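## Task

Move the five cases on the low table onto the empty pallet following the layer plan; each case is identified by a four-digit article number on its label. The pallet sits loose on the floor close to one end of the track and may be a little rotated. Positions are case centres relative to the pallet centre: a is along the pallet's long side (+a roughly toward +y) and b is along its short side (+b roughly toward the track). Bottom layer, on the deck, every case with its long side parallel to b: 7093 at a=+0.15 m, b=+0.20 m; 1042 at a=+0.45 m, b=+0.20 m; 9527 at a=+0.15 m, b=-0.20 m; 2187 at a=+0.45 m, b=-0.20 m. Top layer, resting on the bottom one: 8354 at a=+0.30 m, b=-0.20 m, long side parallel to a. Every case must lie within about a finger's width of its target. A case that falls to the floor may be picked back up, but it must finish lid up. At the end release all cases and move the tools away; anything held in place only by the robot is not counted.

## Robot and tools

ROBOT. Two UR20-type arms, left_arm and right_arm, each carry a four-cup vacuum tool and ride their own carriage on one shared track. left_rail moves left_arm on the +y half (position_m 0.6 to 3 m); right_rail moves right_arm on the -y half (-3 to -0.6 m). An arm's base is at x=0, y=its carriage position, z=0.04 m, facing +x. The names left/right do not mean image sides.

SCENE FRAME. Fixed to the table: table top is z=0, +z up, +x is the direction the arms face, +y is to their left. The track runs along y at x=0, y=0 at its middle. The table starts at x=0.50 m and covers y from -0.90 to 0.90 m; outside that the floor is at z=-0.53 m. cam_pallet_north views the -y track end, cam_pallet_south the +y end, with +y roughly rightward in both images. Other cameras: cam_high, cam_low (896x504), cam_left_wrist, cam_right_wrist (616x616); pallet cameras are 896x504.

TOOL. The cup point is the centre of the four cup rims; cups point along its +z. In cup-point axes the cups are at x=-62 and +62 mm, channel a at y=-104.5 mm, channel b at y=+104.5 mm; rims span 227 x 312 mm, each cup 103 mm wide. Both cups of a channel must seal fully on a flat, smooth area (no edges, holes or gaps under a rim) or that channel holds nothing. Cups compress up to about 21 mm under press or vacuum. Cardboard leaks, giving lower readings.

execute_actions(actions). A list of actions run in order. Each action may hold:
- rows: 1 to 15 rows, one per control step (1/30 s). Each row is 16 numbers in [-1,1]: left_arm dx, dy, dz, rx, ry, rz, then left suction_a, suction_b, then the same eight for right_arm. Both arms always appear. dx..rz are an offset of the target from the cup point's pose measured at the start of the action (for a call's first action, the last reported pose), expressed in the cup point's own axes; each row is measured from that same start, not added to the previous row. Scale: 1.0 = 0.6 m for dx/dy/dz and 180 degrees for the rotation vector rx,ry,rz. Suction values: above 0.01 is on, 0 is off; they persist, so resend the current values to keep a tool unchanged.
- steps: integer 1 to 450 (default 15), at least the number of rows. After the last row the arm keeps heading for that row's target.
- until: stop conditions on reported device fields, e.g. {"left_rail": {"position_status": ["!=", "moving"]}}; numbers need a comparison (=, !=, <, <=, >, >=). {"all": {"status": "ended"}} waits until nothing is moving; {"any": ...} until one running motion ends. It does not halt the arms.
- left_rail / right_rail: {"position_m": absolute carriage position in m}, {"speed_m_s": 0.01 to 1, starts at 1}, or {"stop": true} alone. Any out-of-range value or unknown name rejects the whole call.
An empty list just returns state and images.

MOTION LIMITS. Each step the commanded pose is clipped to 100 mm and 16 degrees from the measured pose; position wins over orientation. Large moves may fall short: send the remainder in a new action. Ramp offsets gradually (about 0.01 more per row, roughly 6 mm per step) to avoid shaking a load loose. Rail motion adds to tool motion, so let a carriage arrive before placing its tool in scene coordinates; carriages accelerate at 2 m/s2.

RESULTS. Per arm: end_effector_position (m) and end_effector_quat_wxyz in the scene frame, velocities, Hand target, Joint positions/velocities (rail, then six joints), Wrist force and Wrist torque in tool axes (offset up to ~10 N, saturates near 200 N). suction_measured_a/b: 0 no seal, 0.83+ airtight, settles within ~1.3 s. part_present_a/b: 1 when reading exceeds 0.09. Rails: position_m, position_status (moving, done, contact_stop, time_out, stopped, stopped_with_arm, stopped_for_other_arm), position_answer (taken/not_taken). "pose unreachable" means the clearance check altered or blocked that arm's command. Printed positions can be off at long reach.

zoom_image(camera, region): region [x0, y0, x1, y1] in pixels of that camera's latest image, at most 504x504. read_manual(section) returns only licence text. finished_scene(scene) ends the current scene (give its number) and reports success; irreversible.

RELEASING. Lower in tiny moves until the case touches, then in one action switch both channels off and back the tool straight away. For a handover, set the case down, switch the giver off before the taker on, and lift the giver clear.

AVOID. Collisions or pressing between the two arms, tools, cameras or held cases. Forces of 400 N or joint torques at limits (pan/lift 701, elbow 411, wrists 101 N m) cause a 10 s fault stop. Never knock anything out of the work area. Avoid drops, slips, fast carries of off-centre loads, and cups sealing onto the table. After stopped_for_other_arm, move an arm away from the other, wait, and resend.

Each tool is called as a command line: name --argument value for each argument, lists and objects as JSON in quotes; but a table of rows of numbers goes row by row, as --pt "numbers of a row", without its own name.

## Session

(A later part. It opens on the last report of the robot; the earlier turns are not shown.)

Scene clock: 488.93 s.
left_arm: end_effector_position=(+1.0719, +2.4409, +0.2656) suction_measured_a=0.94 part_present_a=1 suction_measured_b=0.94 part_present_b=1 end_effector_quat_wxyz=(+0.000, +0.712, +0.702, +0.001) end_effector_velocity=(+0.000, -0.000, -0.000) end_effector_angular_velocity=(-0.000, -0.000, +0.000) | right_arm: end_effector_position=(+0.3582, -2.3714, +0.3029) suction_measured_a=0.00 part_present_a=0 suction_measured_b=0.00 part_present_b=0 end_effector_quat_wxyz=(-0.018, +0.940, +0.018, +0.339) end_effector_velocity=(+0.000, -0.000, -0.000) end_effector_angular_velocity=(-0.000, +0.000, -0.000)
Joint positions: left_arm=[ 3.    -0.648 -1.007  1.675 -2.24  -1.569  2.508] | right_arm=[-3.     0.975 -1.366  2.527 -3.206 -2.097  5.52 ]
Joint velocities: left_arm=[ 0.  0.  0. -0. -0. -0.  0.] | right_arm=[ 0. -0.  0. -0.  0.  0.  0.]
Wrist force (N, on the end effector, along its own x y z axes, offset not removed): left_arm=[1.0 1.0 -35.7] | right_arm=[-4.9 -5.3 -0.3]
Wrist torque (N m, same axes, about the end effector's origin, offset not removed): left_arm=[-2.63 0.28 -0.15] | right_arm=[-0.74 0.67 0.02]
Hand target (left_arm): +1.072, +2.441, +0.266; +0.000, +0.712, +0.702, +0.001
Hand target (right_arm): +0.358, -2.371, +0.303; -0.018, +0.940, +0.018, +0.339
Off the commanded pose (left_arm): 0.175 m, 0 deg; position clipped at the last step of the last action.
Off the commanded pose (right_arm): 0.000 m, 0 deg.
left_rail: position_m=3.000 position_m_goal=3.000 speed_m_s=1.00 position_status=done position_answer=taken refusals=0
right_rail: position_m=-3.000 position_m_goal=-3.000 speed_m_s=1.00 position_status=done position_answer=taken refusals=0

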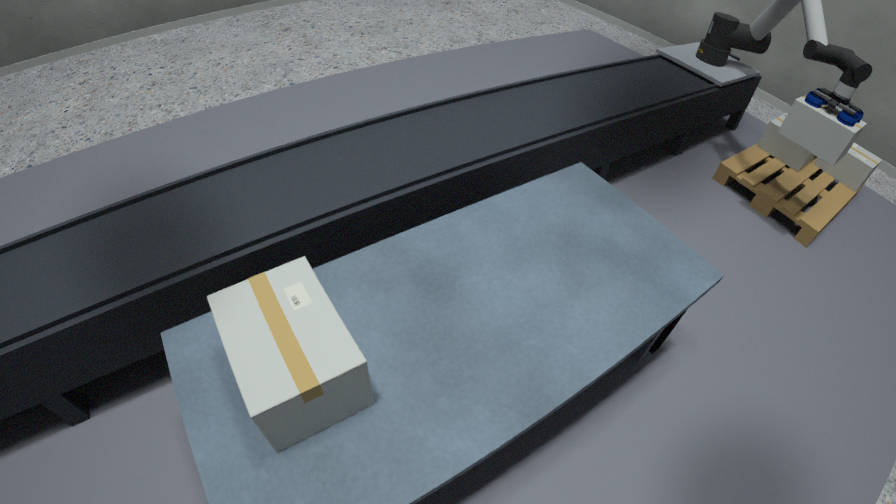

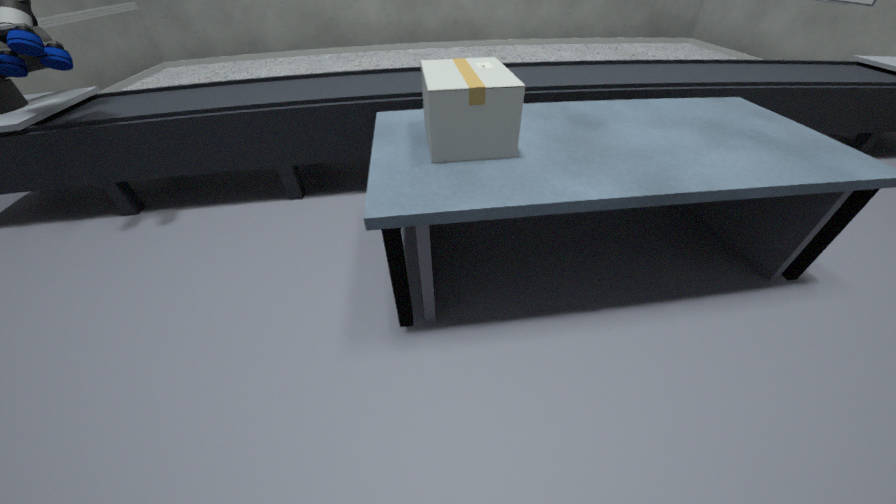

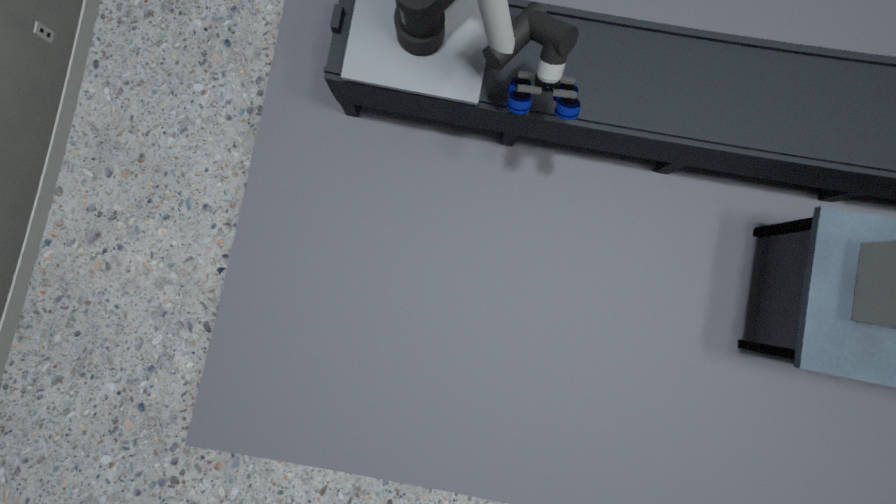

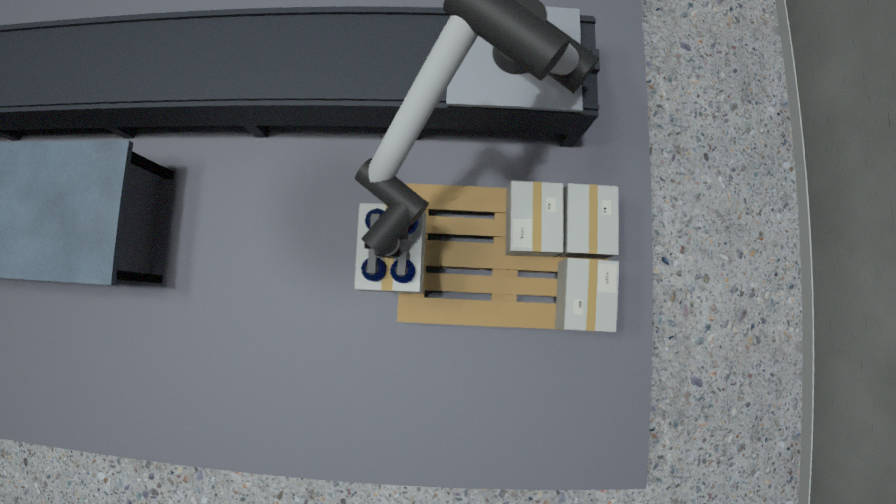

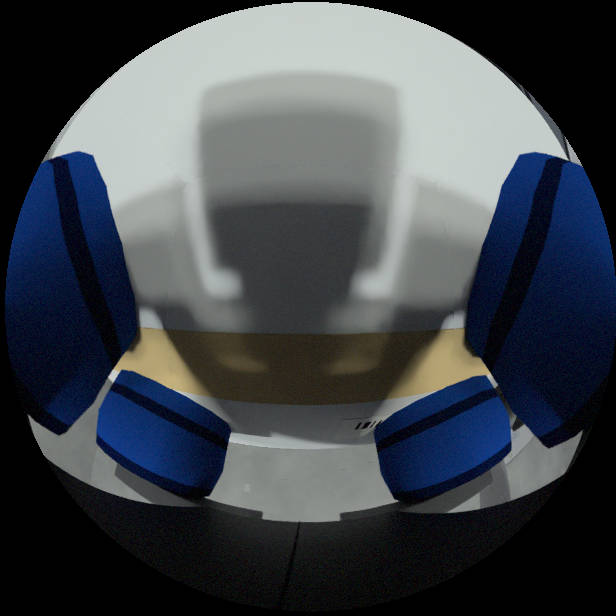

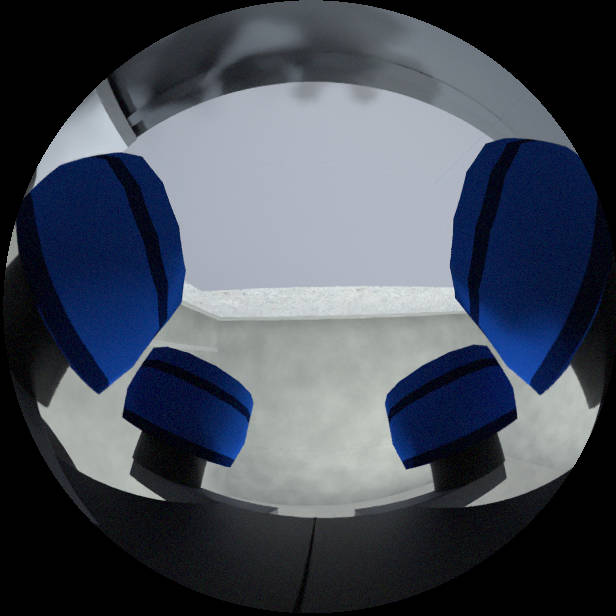

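execute_actions --actions '[{"rows": [[0.008,0.003,0.005,0,0,0,1,1,0,0,0,0,0,0,0,0],[0.02,0.007,0.012,0,0,0,1,1,0,0,0,0,0,0,0,0],[0.036,0.012,0.022,0,0,0,1,1,0,0,0,0,0,0,0,0],[0.056,0.019,0.034,0,0,0,1,1,0,0,0,0,0,0,0,0],[0.08,0.028,0.049,0,0,0,1,1,0,0,0,0,0,0,0,0],[0.112,0.039,0.069,0,0,0,1,1,0,0,0,0,0,0,0,0],[0.15,0.052,0.092,0,0,0,1,1,0,0,0,0,0,0,0,0],[0.2,0.069,0.123,0,0,0,1,1,0,0,0,0,0,0,0,0],[0.3,0.104,0.184,0,0,0,1,1,0,0,0,0,0,0,0,0],[0.802,0.277,0.493,0,0,0,1,1,0,0,0,0,0,0,0,0]], "steps": 33}]'

Scene clock: 503.20 s.
left_arm: end_effector_position=(+1.1914, +2.8048, +0.0450) suction_measured_a=0.94 part_present_a=1 suction_measured_b=0.94 part_present_b=1 end_effector_quat_wxyz=(-0.000, +0.711, +0.703, +0.001) end_effector_velocity=(+0.142, +0.385, -0.235) end_effector_angular_velocity=(-0.003, -0.003, +0.002) | right_arm: end_effector_position=(+0.3582, -2.3714, +0.3029) suction_measured_a=0.00 part_present_a=0 suction_measured_b=0.00 part_present_b=0 end_effector_quat_wxyz=(-0.018, +0.940, +0.018, +0.339) end_effector_velocity=(-0.000, -0.000, +0.000) end_effector_angular_velocity=(-0.000, -0.000, +0.000)
Joint positions: left_arm=[ 3.    -0.33  -0.825  1.737 -2.483 -1.568  2.823] | right_arm=[-3.     0.975 -1.366  2.527 -3.206 -2.097  5.52 ]
Joint velocities: left_arm=[ 0.     0.345  0.275 -0.108 -0.172 -0.002  0.343] | right_arm=[ 0.  0. -0.  0. -0. -0. -0.]
Wrist force (N, on the end effector, along its own x y z axes, offset not removed): left_arm=[8.9 1.3 -30.1] | right_arm=[-3.0 -0.1 -1.6]
Wrist torque (N m, same axes, about the end effector's origin, offset not removed): left_arm=[-2.42 -0.71 -0.11] | right_arm=[0.07 0.28 0.04]
Hand target (left_arm): +1.214, +2.870, +0.005; -0.000, +0.711, +0.703, +0.001
Hand target (right_arm): +0.358, -2.371, +0.303; -0.018, +0.940, +0.018, +0.339
Off the commanded pose (left_arm): 0.147 m, 0 deg; position clipped at the last step of the last action.
Off the commanded pose (right_arm): 0.000 m, 0 deg.
left_rail: position_m=3.000 position_m_goal=3.000 speed_m_s=1.00 position_status=done position_answer=taken refusals=0
right_rail: position_m=-3.000 position_m_goal=-3.000 speed_m_s=1.00 position_status=done position_answer=taken refusals=0

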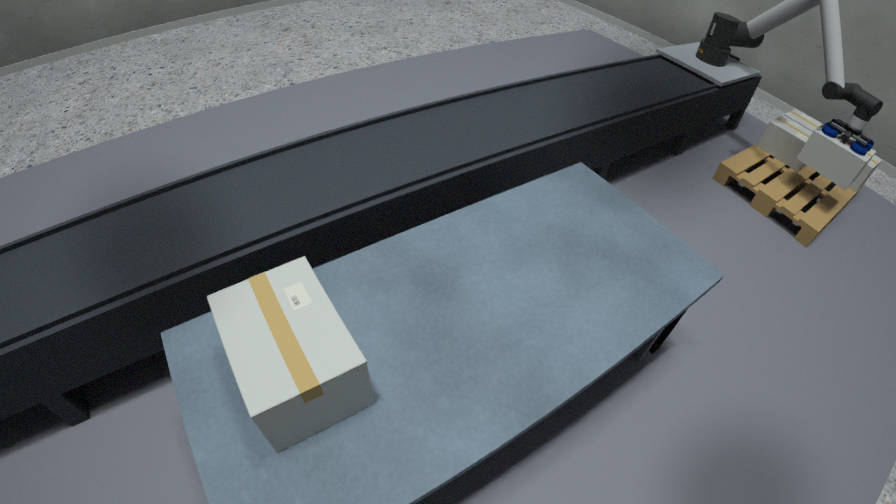

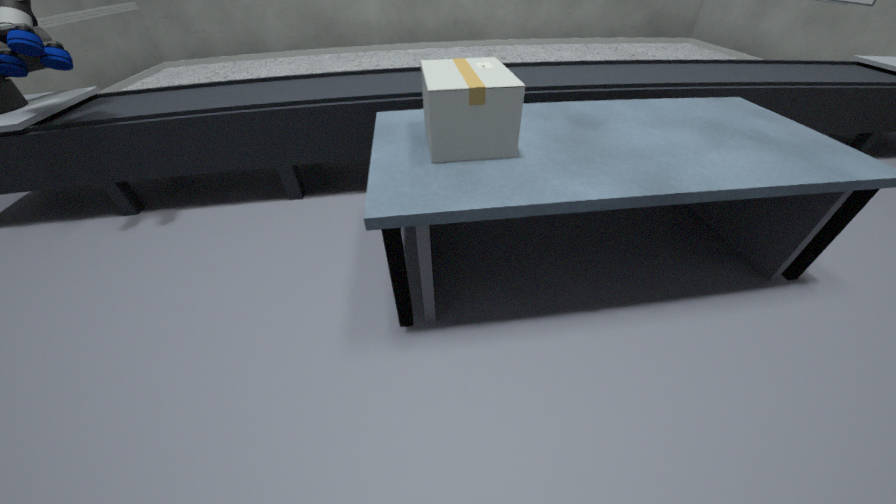

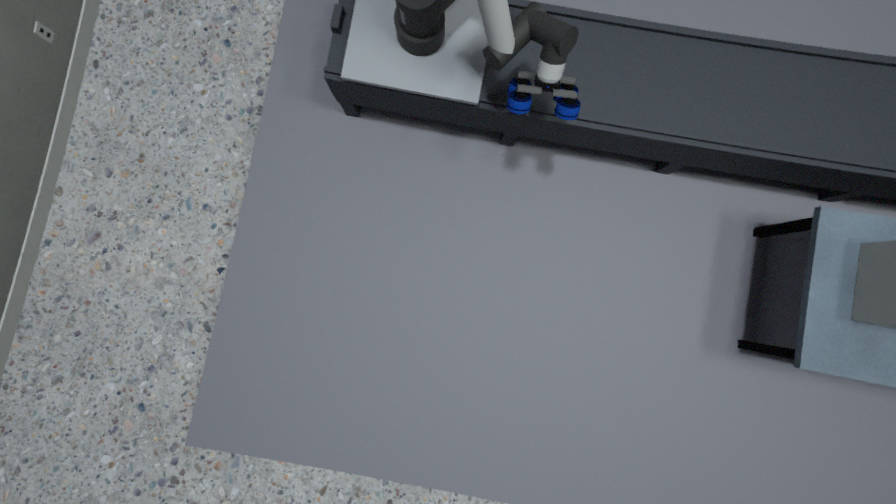

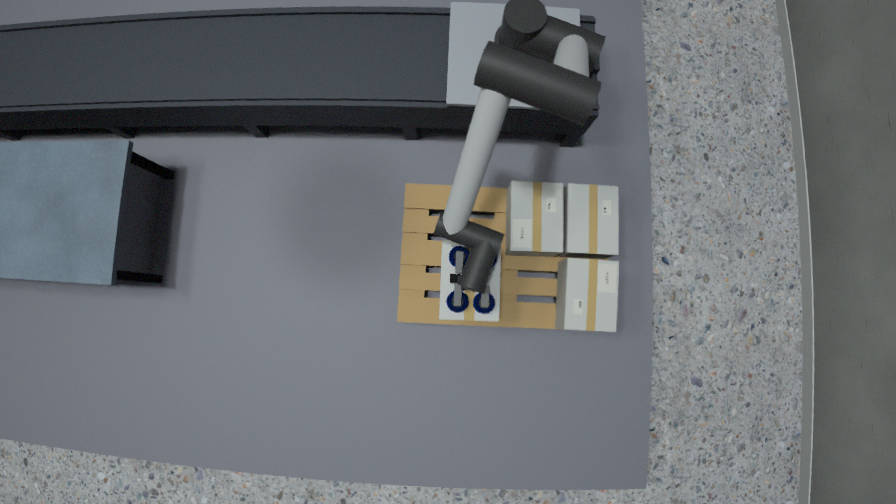

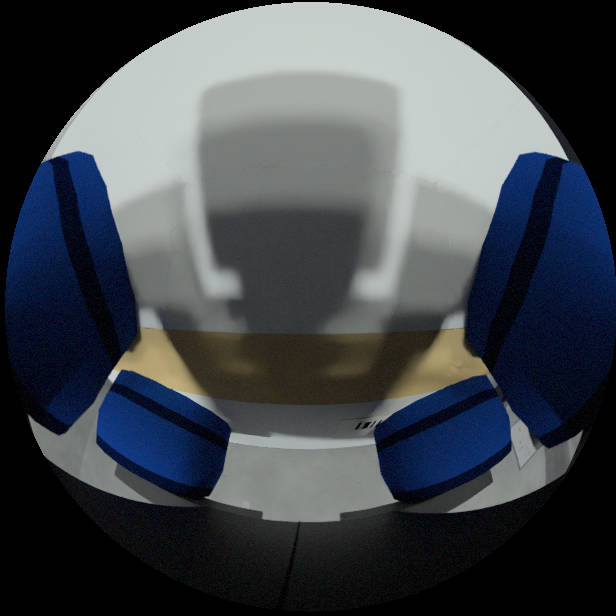

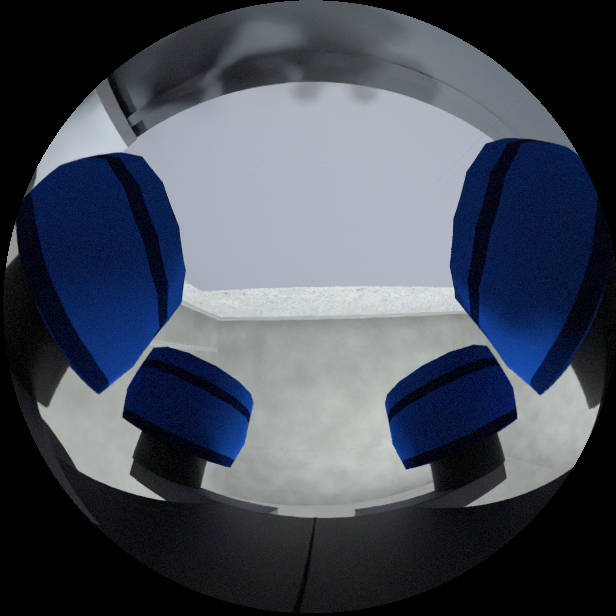

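execute_actions --actions '[]'

Scene clock: 504.10 s.
left_arm: end_effector_position=(+1.2144, +2.8702, +0.0051) suction_measured_a=0.94 part_present_a=1 suction_measured_b=0.94 part_present_b=1 end_effector_quat_wxyz=(-0.000, +0.711, +0.703, +0.001) end_effector_velocity=(+0.000, +0.000, -0.000) end_effector_angular_velocity=(+0.000, +0.000, +0.000) | right_arm: end_effector_position=(+0.3582, -2.3714, +0.3029) suction_measured_a=0.00 part_present_a=0 suction_measured_b=0.00 part_present_b=0 end_effector_quat_wxyz=(-0.018, +0.940, +0.018, +0.339) end_effector_velocity=(+0.000, +0.000, -0.000) end_effector_angular_velocity=(-0.000, +0.000, -0.000)
Joint positions: left_arm=[ 3.    -0.272 -0.778  1.716 -2.51  -1.569  2.882] | right_arm=[-3.     0.975 -1.366  2.527 -3.206 -2.097  5.52 ]
Joint velocities: left_arm=[ 0.  0.  0. -0. -0. -0.  0.] | right_arm=[ 0. -0.  0. -0. -0.  0.  0.]
Wrist force (N, on the end effector, along its own x y z axes, offset not removed): left_arm=[0.7 -0.2 -28.4] | right_arm=[-5.0 -1.6 -2.1]
Wrist torque (N m, same axes, about the end effector's origin, offset not removed): left_arm=[-2.80 0.48 -0.12] | right_arm=[-0.10 0.60 -0.03]
Hand target (left_arm): +1.214, +2.870, +0.005; -0.000, +0.711, +0.703, +0.001
Hand target (right_arm): +0.358, -2.371, +0.303; -0.018, +0.940, +0.018, +0.339
Off the commanded pose (left_arm): 0.068 m, 0 deg; position clipped at the last step of the last action.
Off the commanded pose (right_arm): 0.000 m, 0 deg.
left_rail: position_m=3.000 position_m_goal=3.000 speed_m_s=1.00 position_status=done position_answer=taken refusals=0
right_rail: position_m=-3.000 position_m_goal=-3.000 speed_m_s=1.00 position_status=done position_answer=taken refusals=0

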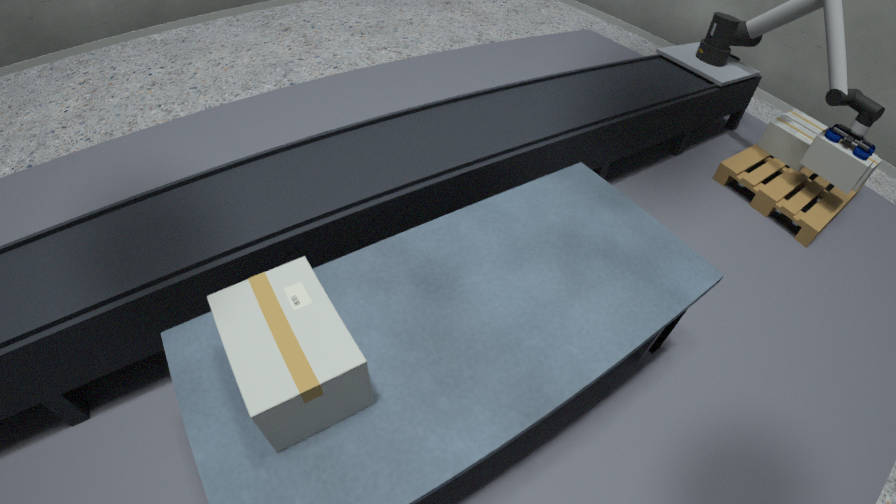

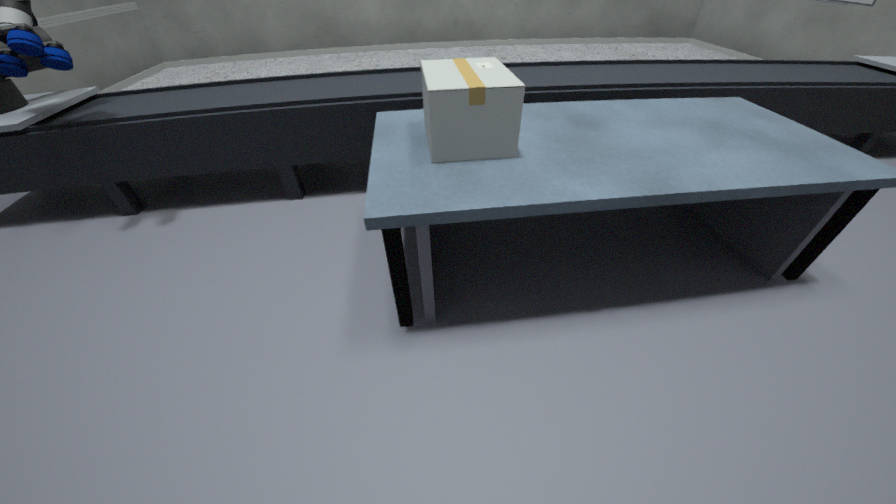

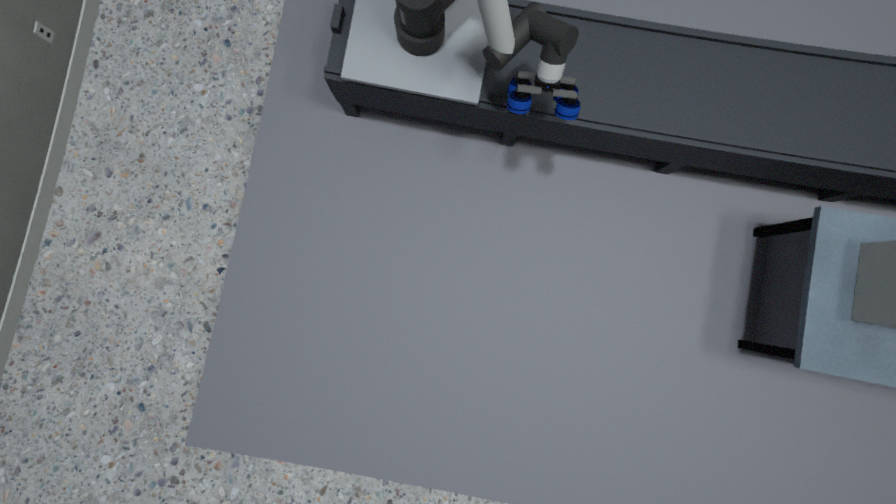

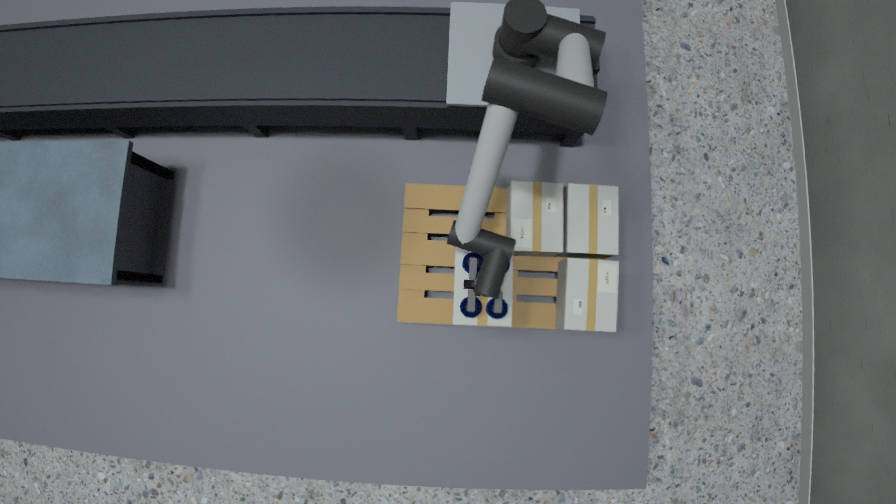

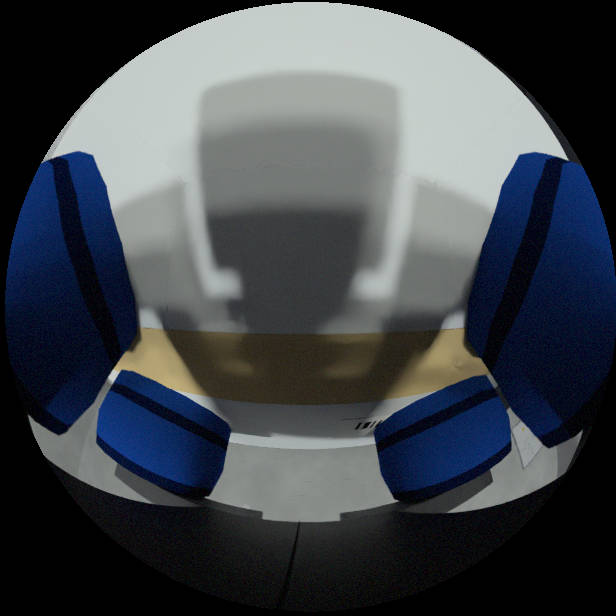

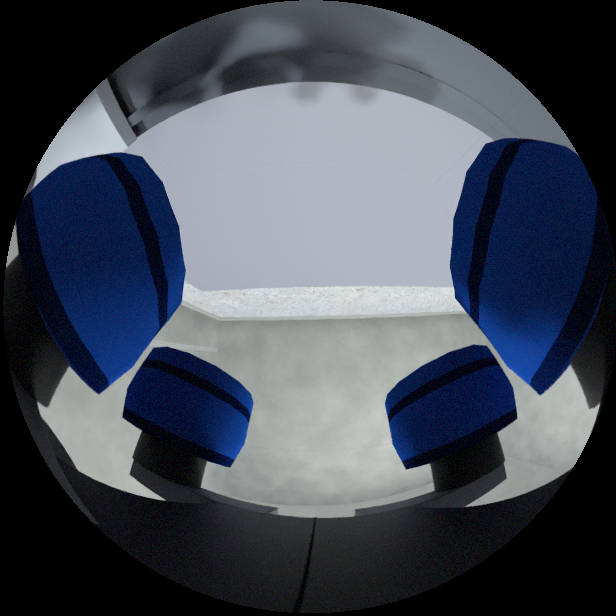

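execute_actions --actions '[{"rows": [[0.004,0.004,0.002,0,0,0,1,1,0,0,0,0,0,0,0,0],[0.011,0.01,0.006,0,0,0,1,1,0,0,0,0,0,0,0,0],[0.021,0.017,0.012,0,0,0,1,1,0,0,0,0,0,0,0,0],[0.034,0.024,0.02,0,0,0,1,1,0,0,0,0,0,0,0,0],[0.05,0.03,0.03,0,0,0,1,1,0,0,0,0,0,0,0,0],[0.07,0.033,0.042,0,0,0,1,1,0,0,0,0,0,0,0,0],[0.095,0.034,0.056,0,0,0,1,1,0,0,0,0,0,0,0,0],[0.125,0.034,0.074,0,0,0,1,1,0,0,0,0,0,0,0,0],[0.16,0.033,0.095,0,0,0,1,1,0,0,0,0,0,0,0,0],[0.2,0.032,0.118,0,0,0,1,1,0,0,0,0,0,0,0,0],[0.25,0.031,0.148,0,0,0,1,1,0,0,0,0,0,0,0,0],[0.31,0.03,0.184,0,0,0,1,1,0,0,0,0,0,0,0,0],[0.38,0.029,0.225,0,0,0,1,1,0,0,0,0,0,0,0,0],[0.45,0.028,0.267,0,0,0,1,1,0,0,0,0,0,0,0,0]], "steps": 19}]'

zoom_image --camera "cam_pallet_south" --region '[380, 160, 660, 360]'

Scene clock: 511.03 s.
left_arm: end_effector_position=(+1.2272, +3.0357, -0.0916) suction_measured_a=0.94 part_present_a=1 suction_measured_b=0.94 part_present_b=1 end_effector_quat_wxyz=(-0.001, +0.711, +0.703, +0.001) end_effector_velocity=(-0.007, +0.411, -0.241) end_effector_angular_velocity=(+0.000, +0.001, +0.004) | right_arm: end_effector_position=(+0.3582, -2.3714, +0.3029) suction_measured_a=0.00 part_present_a=0 suction_measured_b=0.00 part_present_b=0 end_effector_quat_wxyz=(-0.018, +0.940, +0.018, +0.339) end_effector_velocity=(+0.000, -0.000, -0.000) end_effector_angular_velocity=(-0.000, +0.000, -0.000)
Joint positions: left_arm=[ 3.    -0.136 -0.679  1.699 -2.59  -1.568  3.016] | right_arm=[-3.     0.975 -1.366  2.527 -3.206 -2.097  5.52 ]
Joint velocities: left_arm=[ 0.     0.335  0.244 -0.04  -0.204  0.     0.332] | right_arm=[ 0. -0.  0. -0. -0.  0.  0.]
Wrist force (N, on the end effector, along its own x y z axes, offset not removed): left_arm=[1.4 -4.7 -29.6] | right_arm=[-3.6 -2.7 -1.9]
Wrist torque (N m, same axes, about the end effector's origin, offset not removed): left_arm=[-3.13 0.43 -0.29] | right_arm=[-0.30 0.40 0.00]
Hand target (left_arm): +1.226, +3.105, -0.132; -0.001, +0.711, +0.703, +0.001
Hand target (right_arm): +0.358, -2.371, +0.303; -0.018, +0.940, +0.018, +0.339
Off the commanded pose (left_arm): 0.122 m, 0 deg; position clipped at the last step of the last action.
Off the commanded pose (right_arm): 0.000 m, 0 deg.
left_rail: position_m=3.000 position_m_goal=3.000 speed_m_s=1.00 position_status=done position_answer=taken refusals=0
right_rail: position_m=-3.000 position_m_goal=-3.000 speed_m_s=1.00 position_status=done position_answer=taken refusals=0

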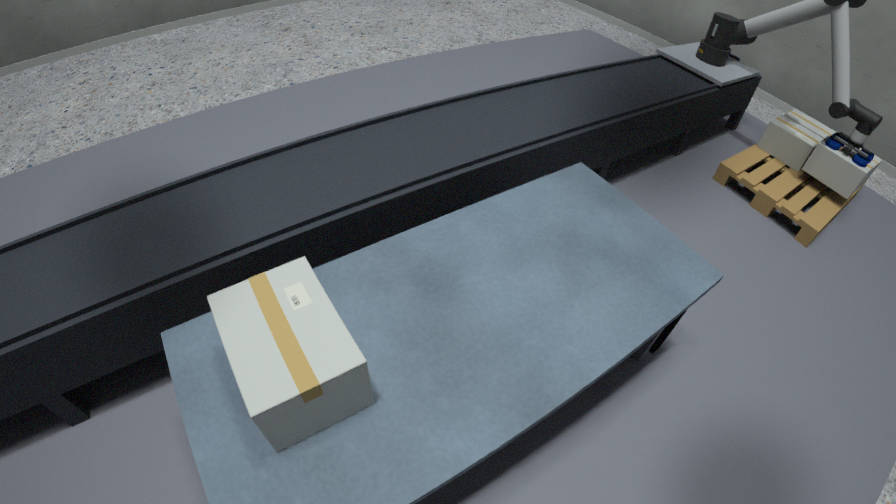

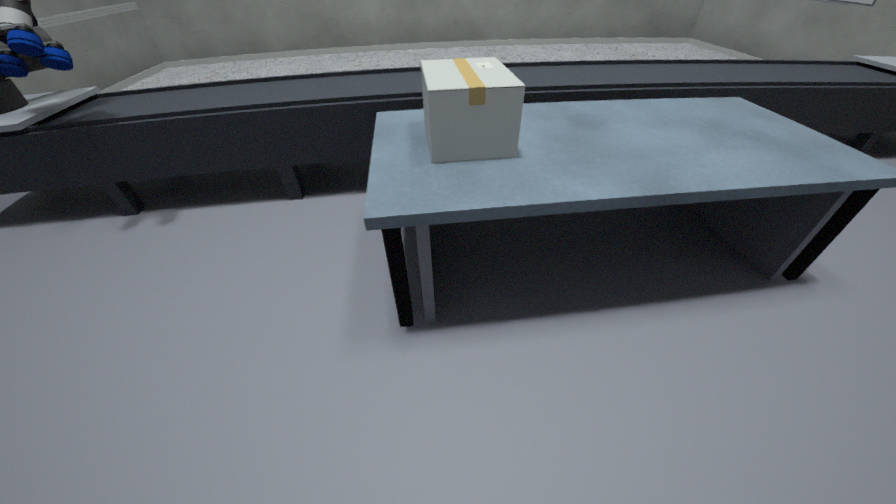

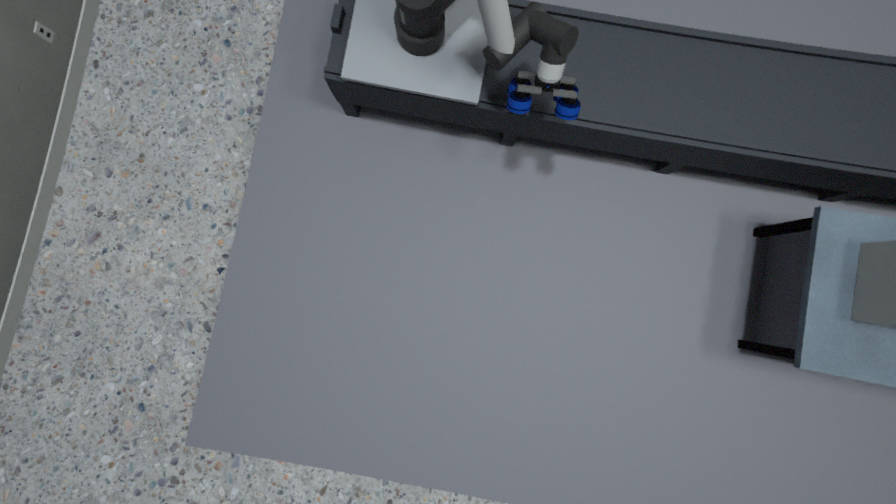

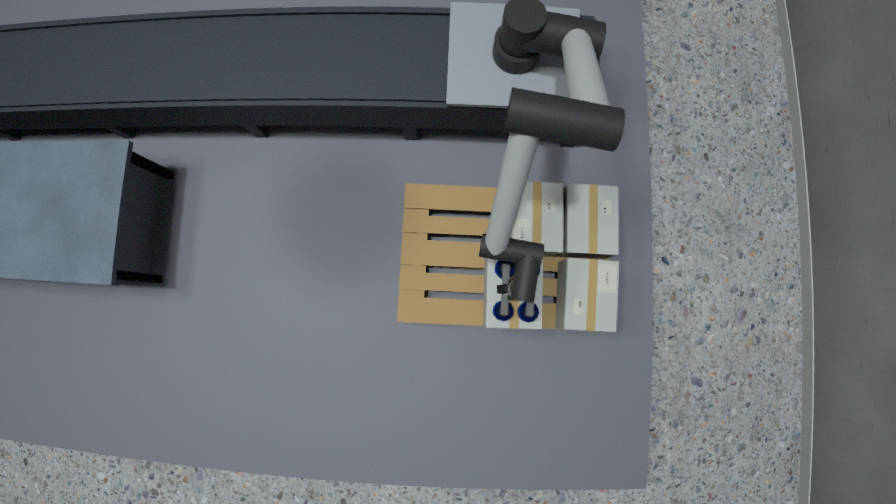

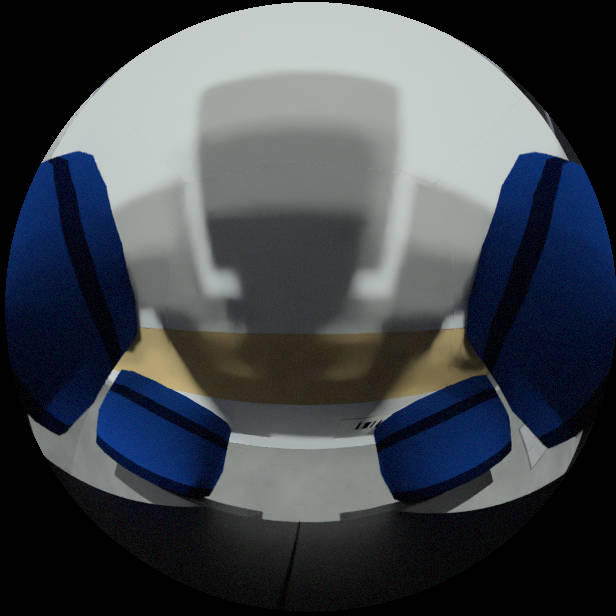

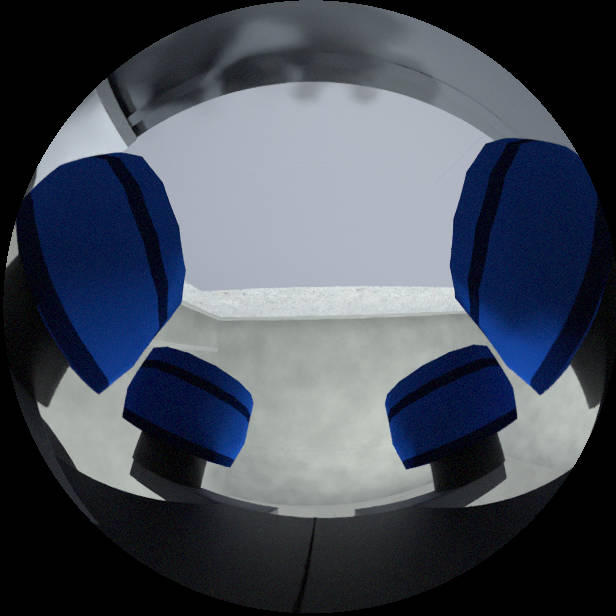

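Region (380, 160, 660, 360) of cam_pallet_south's 896x504 image, scaled by 1.800, with more detail than that image has; it fills the top 360 rows of this view, and the rest is white.

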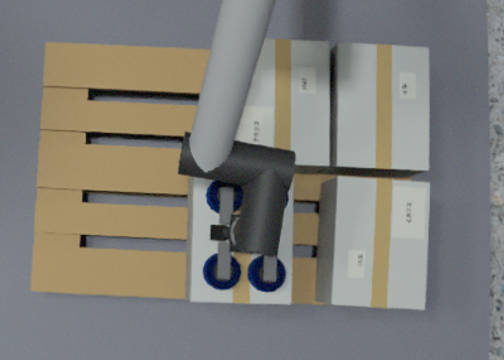

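execute_actions --actions '[]'

Scene clock: 514.40 s.
left_arm: end_effector_position=(+1.2257, +3.1050, -0.1320) suction_measured_a=0.94 part_present_a=1 suction_measured_b=0.94 part_present_b=1 end_effector_quat_wxyz=(-0.001, +0.711, +0.703, +0.001) end_effector_velocity=(-0.000, +0.000, -0.000) end_effector_angular_velocity=(-0.000, +0.000, +0.000) | right_arm: end_effector_position=(+0.3582, -2.3714, +0.3029) suction_measured_a=0.00 part_present_a=0 suction_measured_b=0.00 part_present_b=0 end_effector_quat_wxyz=(-0.018, +0.940, +0.018, +0.339) end_effector_velocity=(+0.000, +0.000, -0.000) end_effector_angular_velocity=(-0.000, +0.000, -0.000)
Joint positions: left_arm=[ 3.    -0.079 -0.637  1.689 -2.623 -1.568  3.073] | right_arm=[-3.     0.975 -1.366  2.527 -3.206 -2.097  5.52 ]
Joint velocities: left_arm=[ 0.  0.  0. -0. -0. -0. -0.] | right_arm=[ 0. -0.  0. -0.  0.  0.  0.]
Wrist force (N, on the end effector, along its own x y z axes, offset not removed): left_arm=[1.1 -1.7 -28.1] | right_arm=[-3.0 -3.8 -3.5]
Wrist torque (N m, same axes, about the end effector's origin, offset not removed): left_arm=[-3.14 0.29 -0.09] | right_arm=[-0.35 0.33 -0.02]
Hand target (left_arm): +1.226, +3.105, -0.132; -0.001, +0.711, +0.703, +0.001
Hand target (right_arm): +0.358, -2.371, +0.303; -0.018, +0.940, +0.018, +0.339
Off the commanded pose (left_arm): 0.043 m, 0 deg; position clipped at the last step of the last action.
Off the commanded pose (right_arm): 0.000 m, 0 deg.
left_rail: position_m=3.000 position_m_goal=3.000 speed_m_s=1.00 position_status=done position_answer=taken refusals=0
right_rail: position_m=-3.000 position_m_goal=-3.000 speed_m_s=1.00 position_status=done position_answer=taken refusals=0

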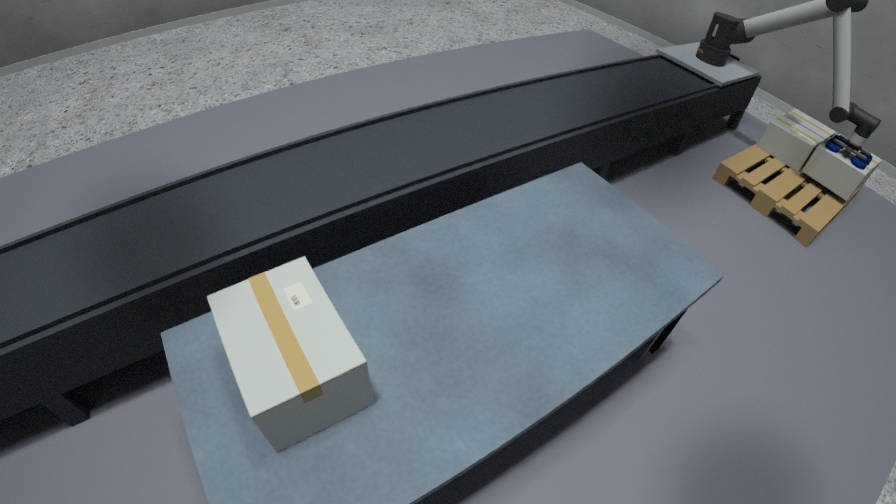

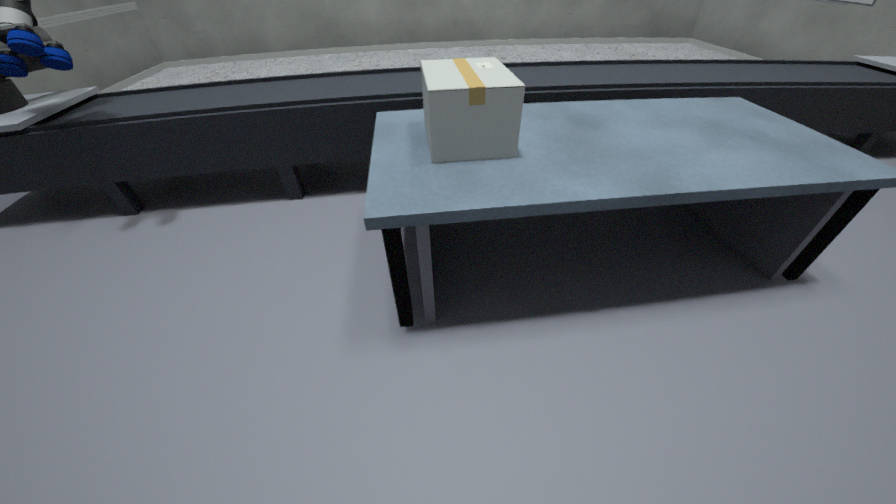

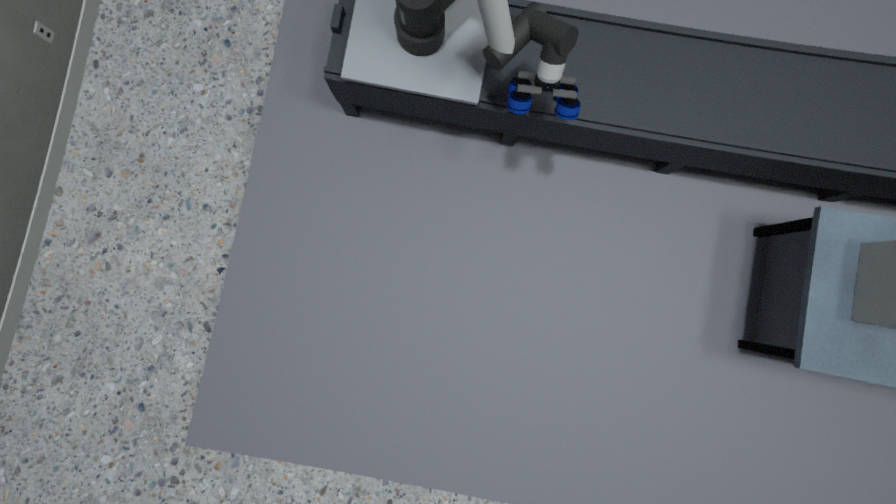

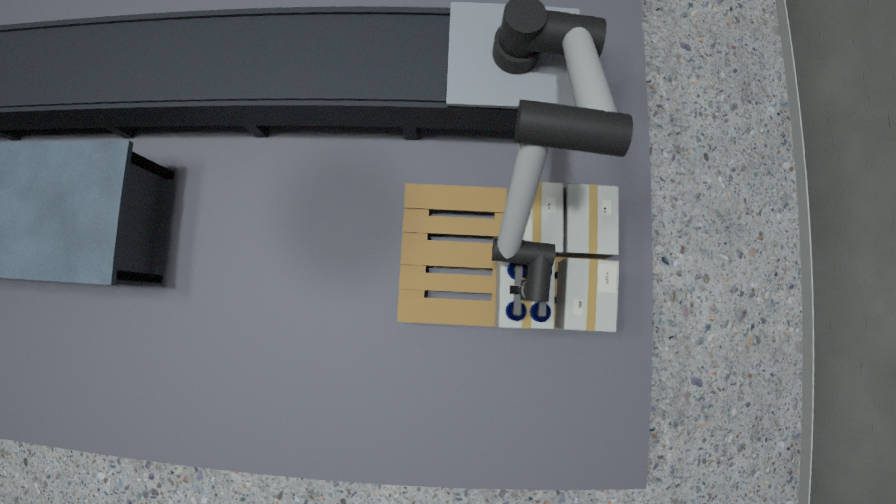

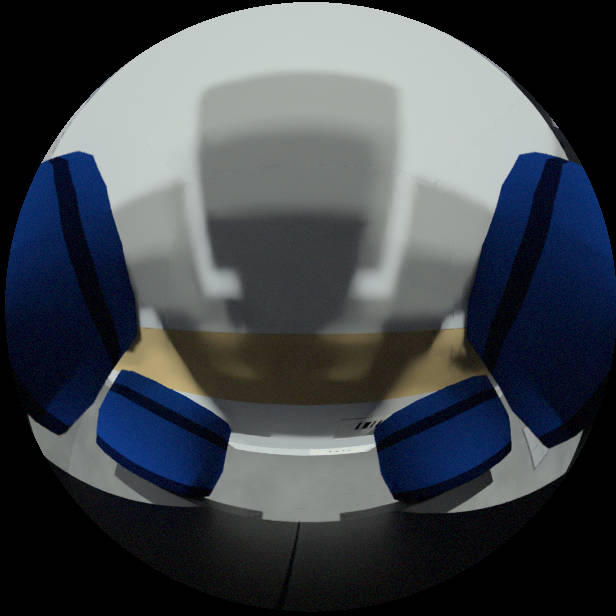

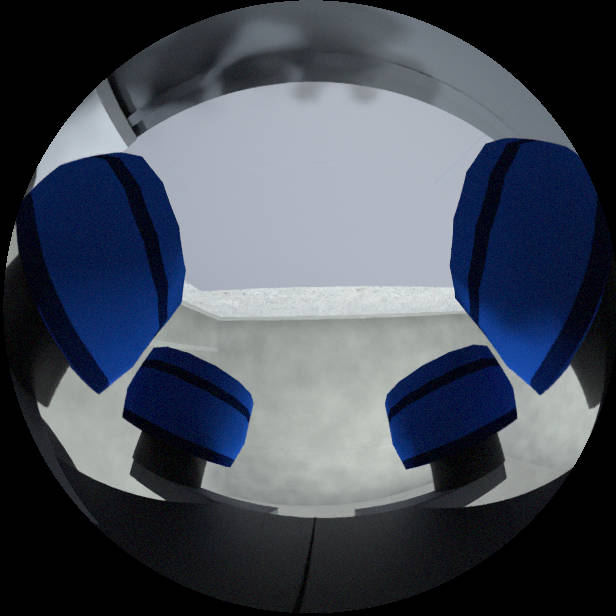

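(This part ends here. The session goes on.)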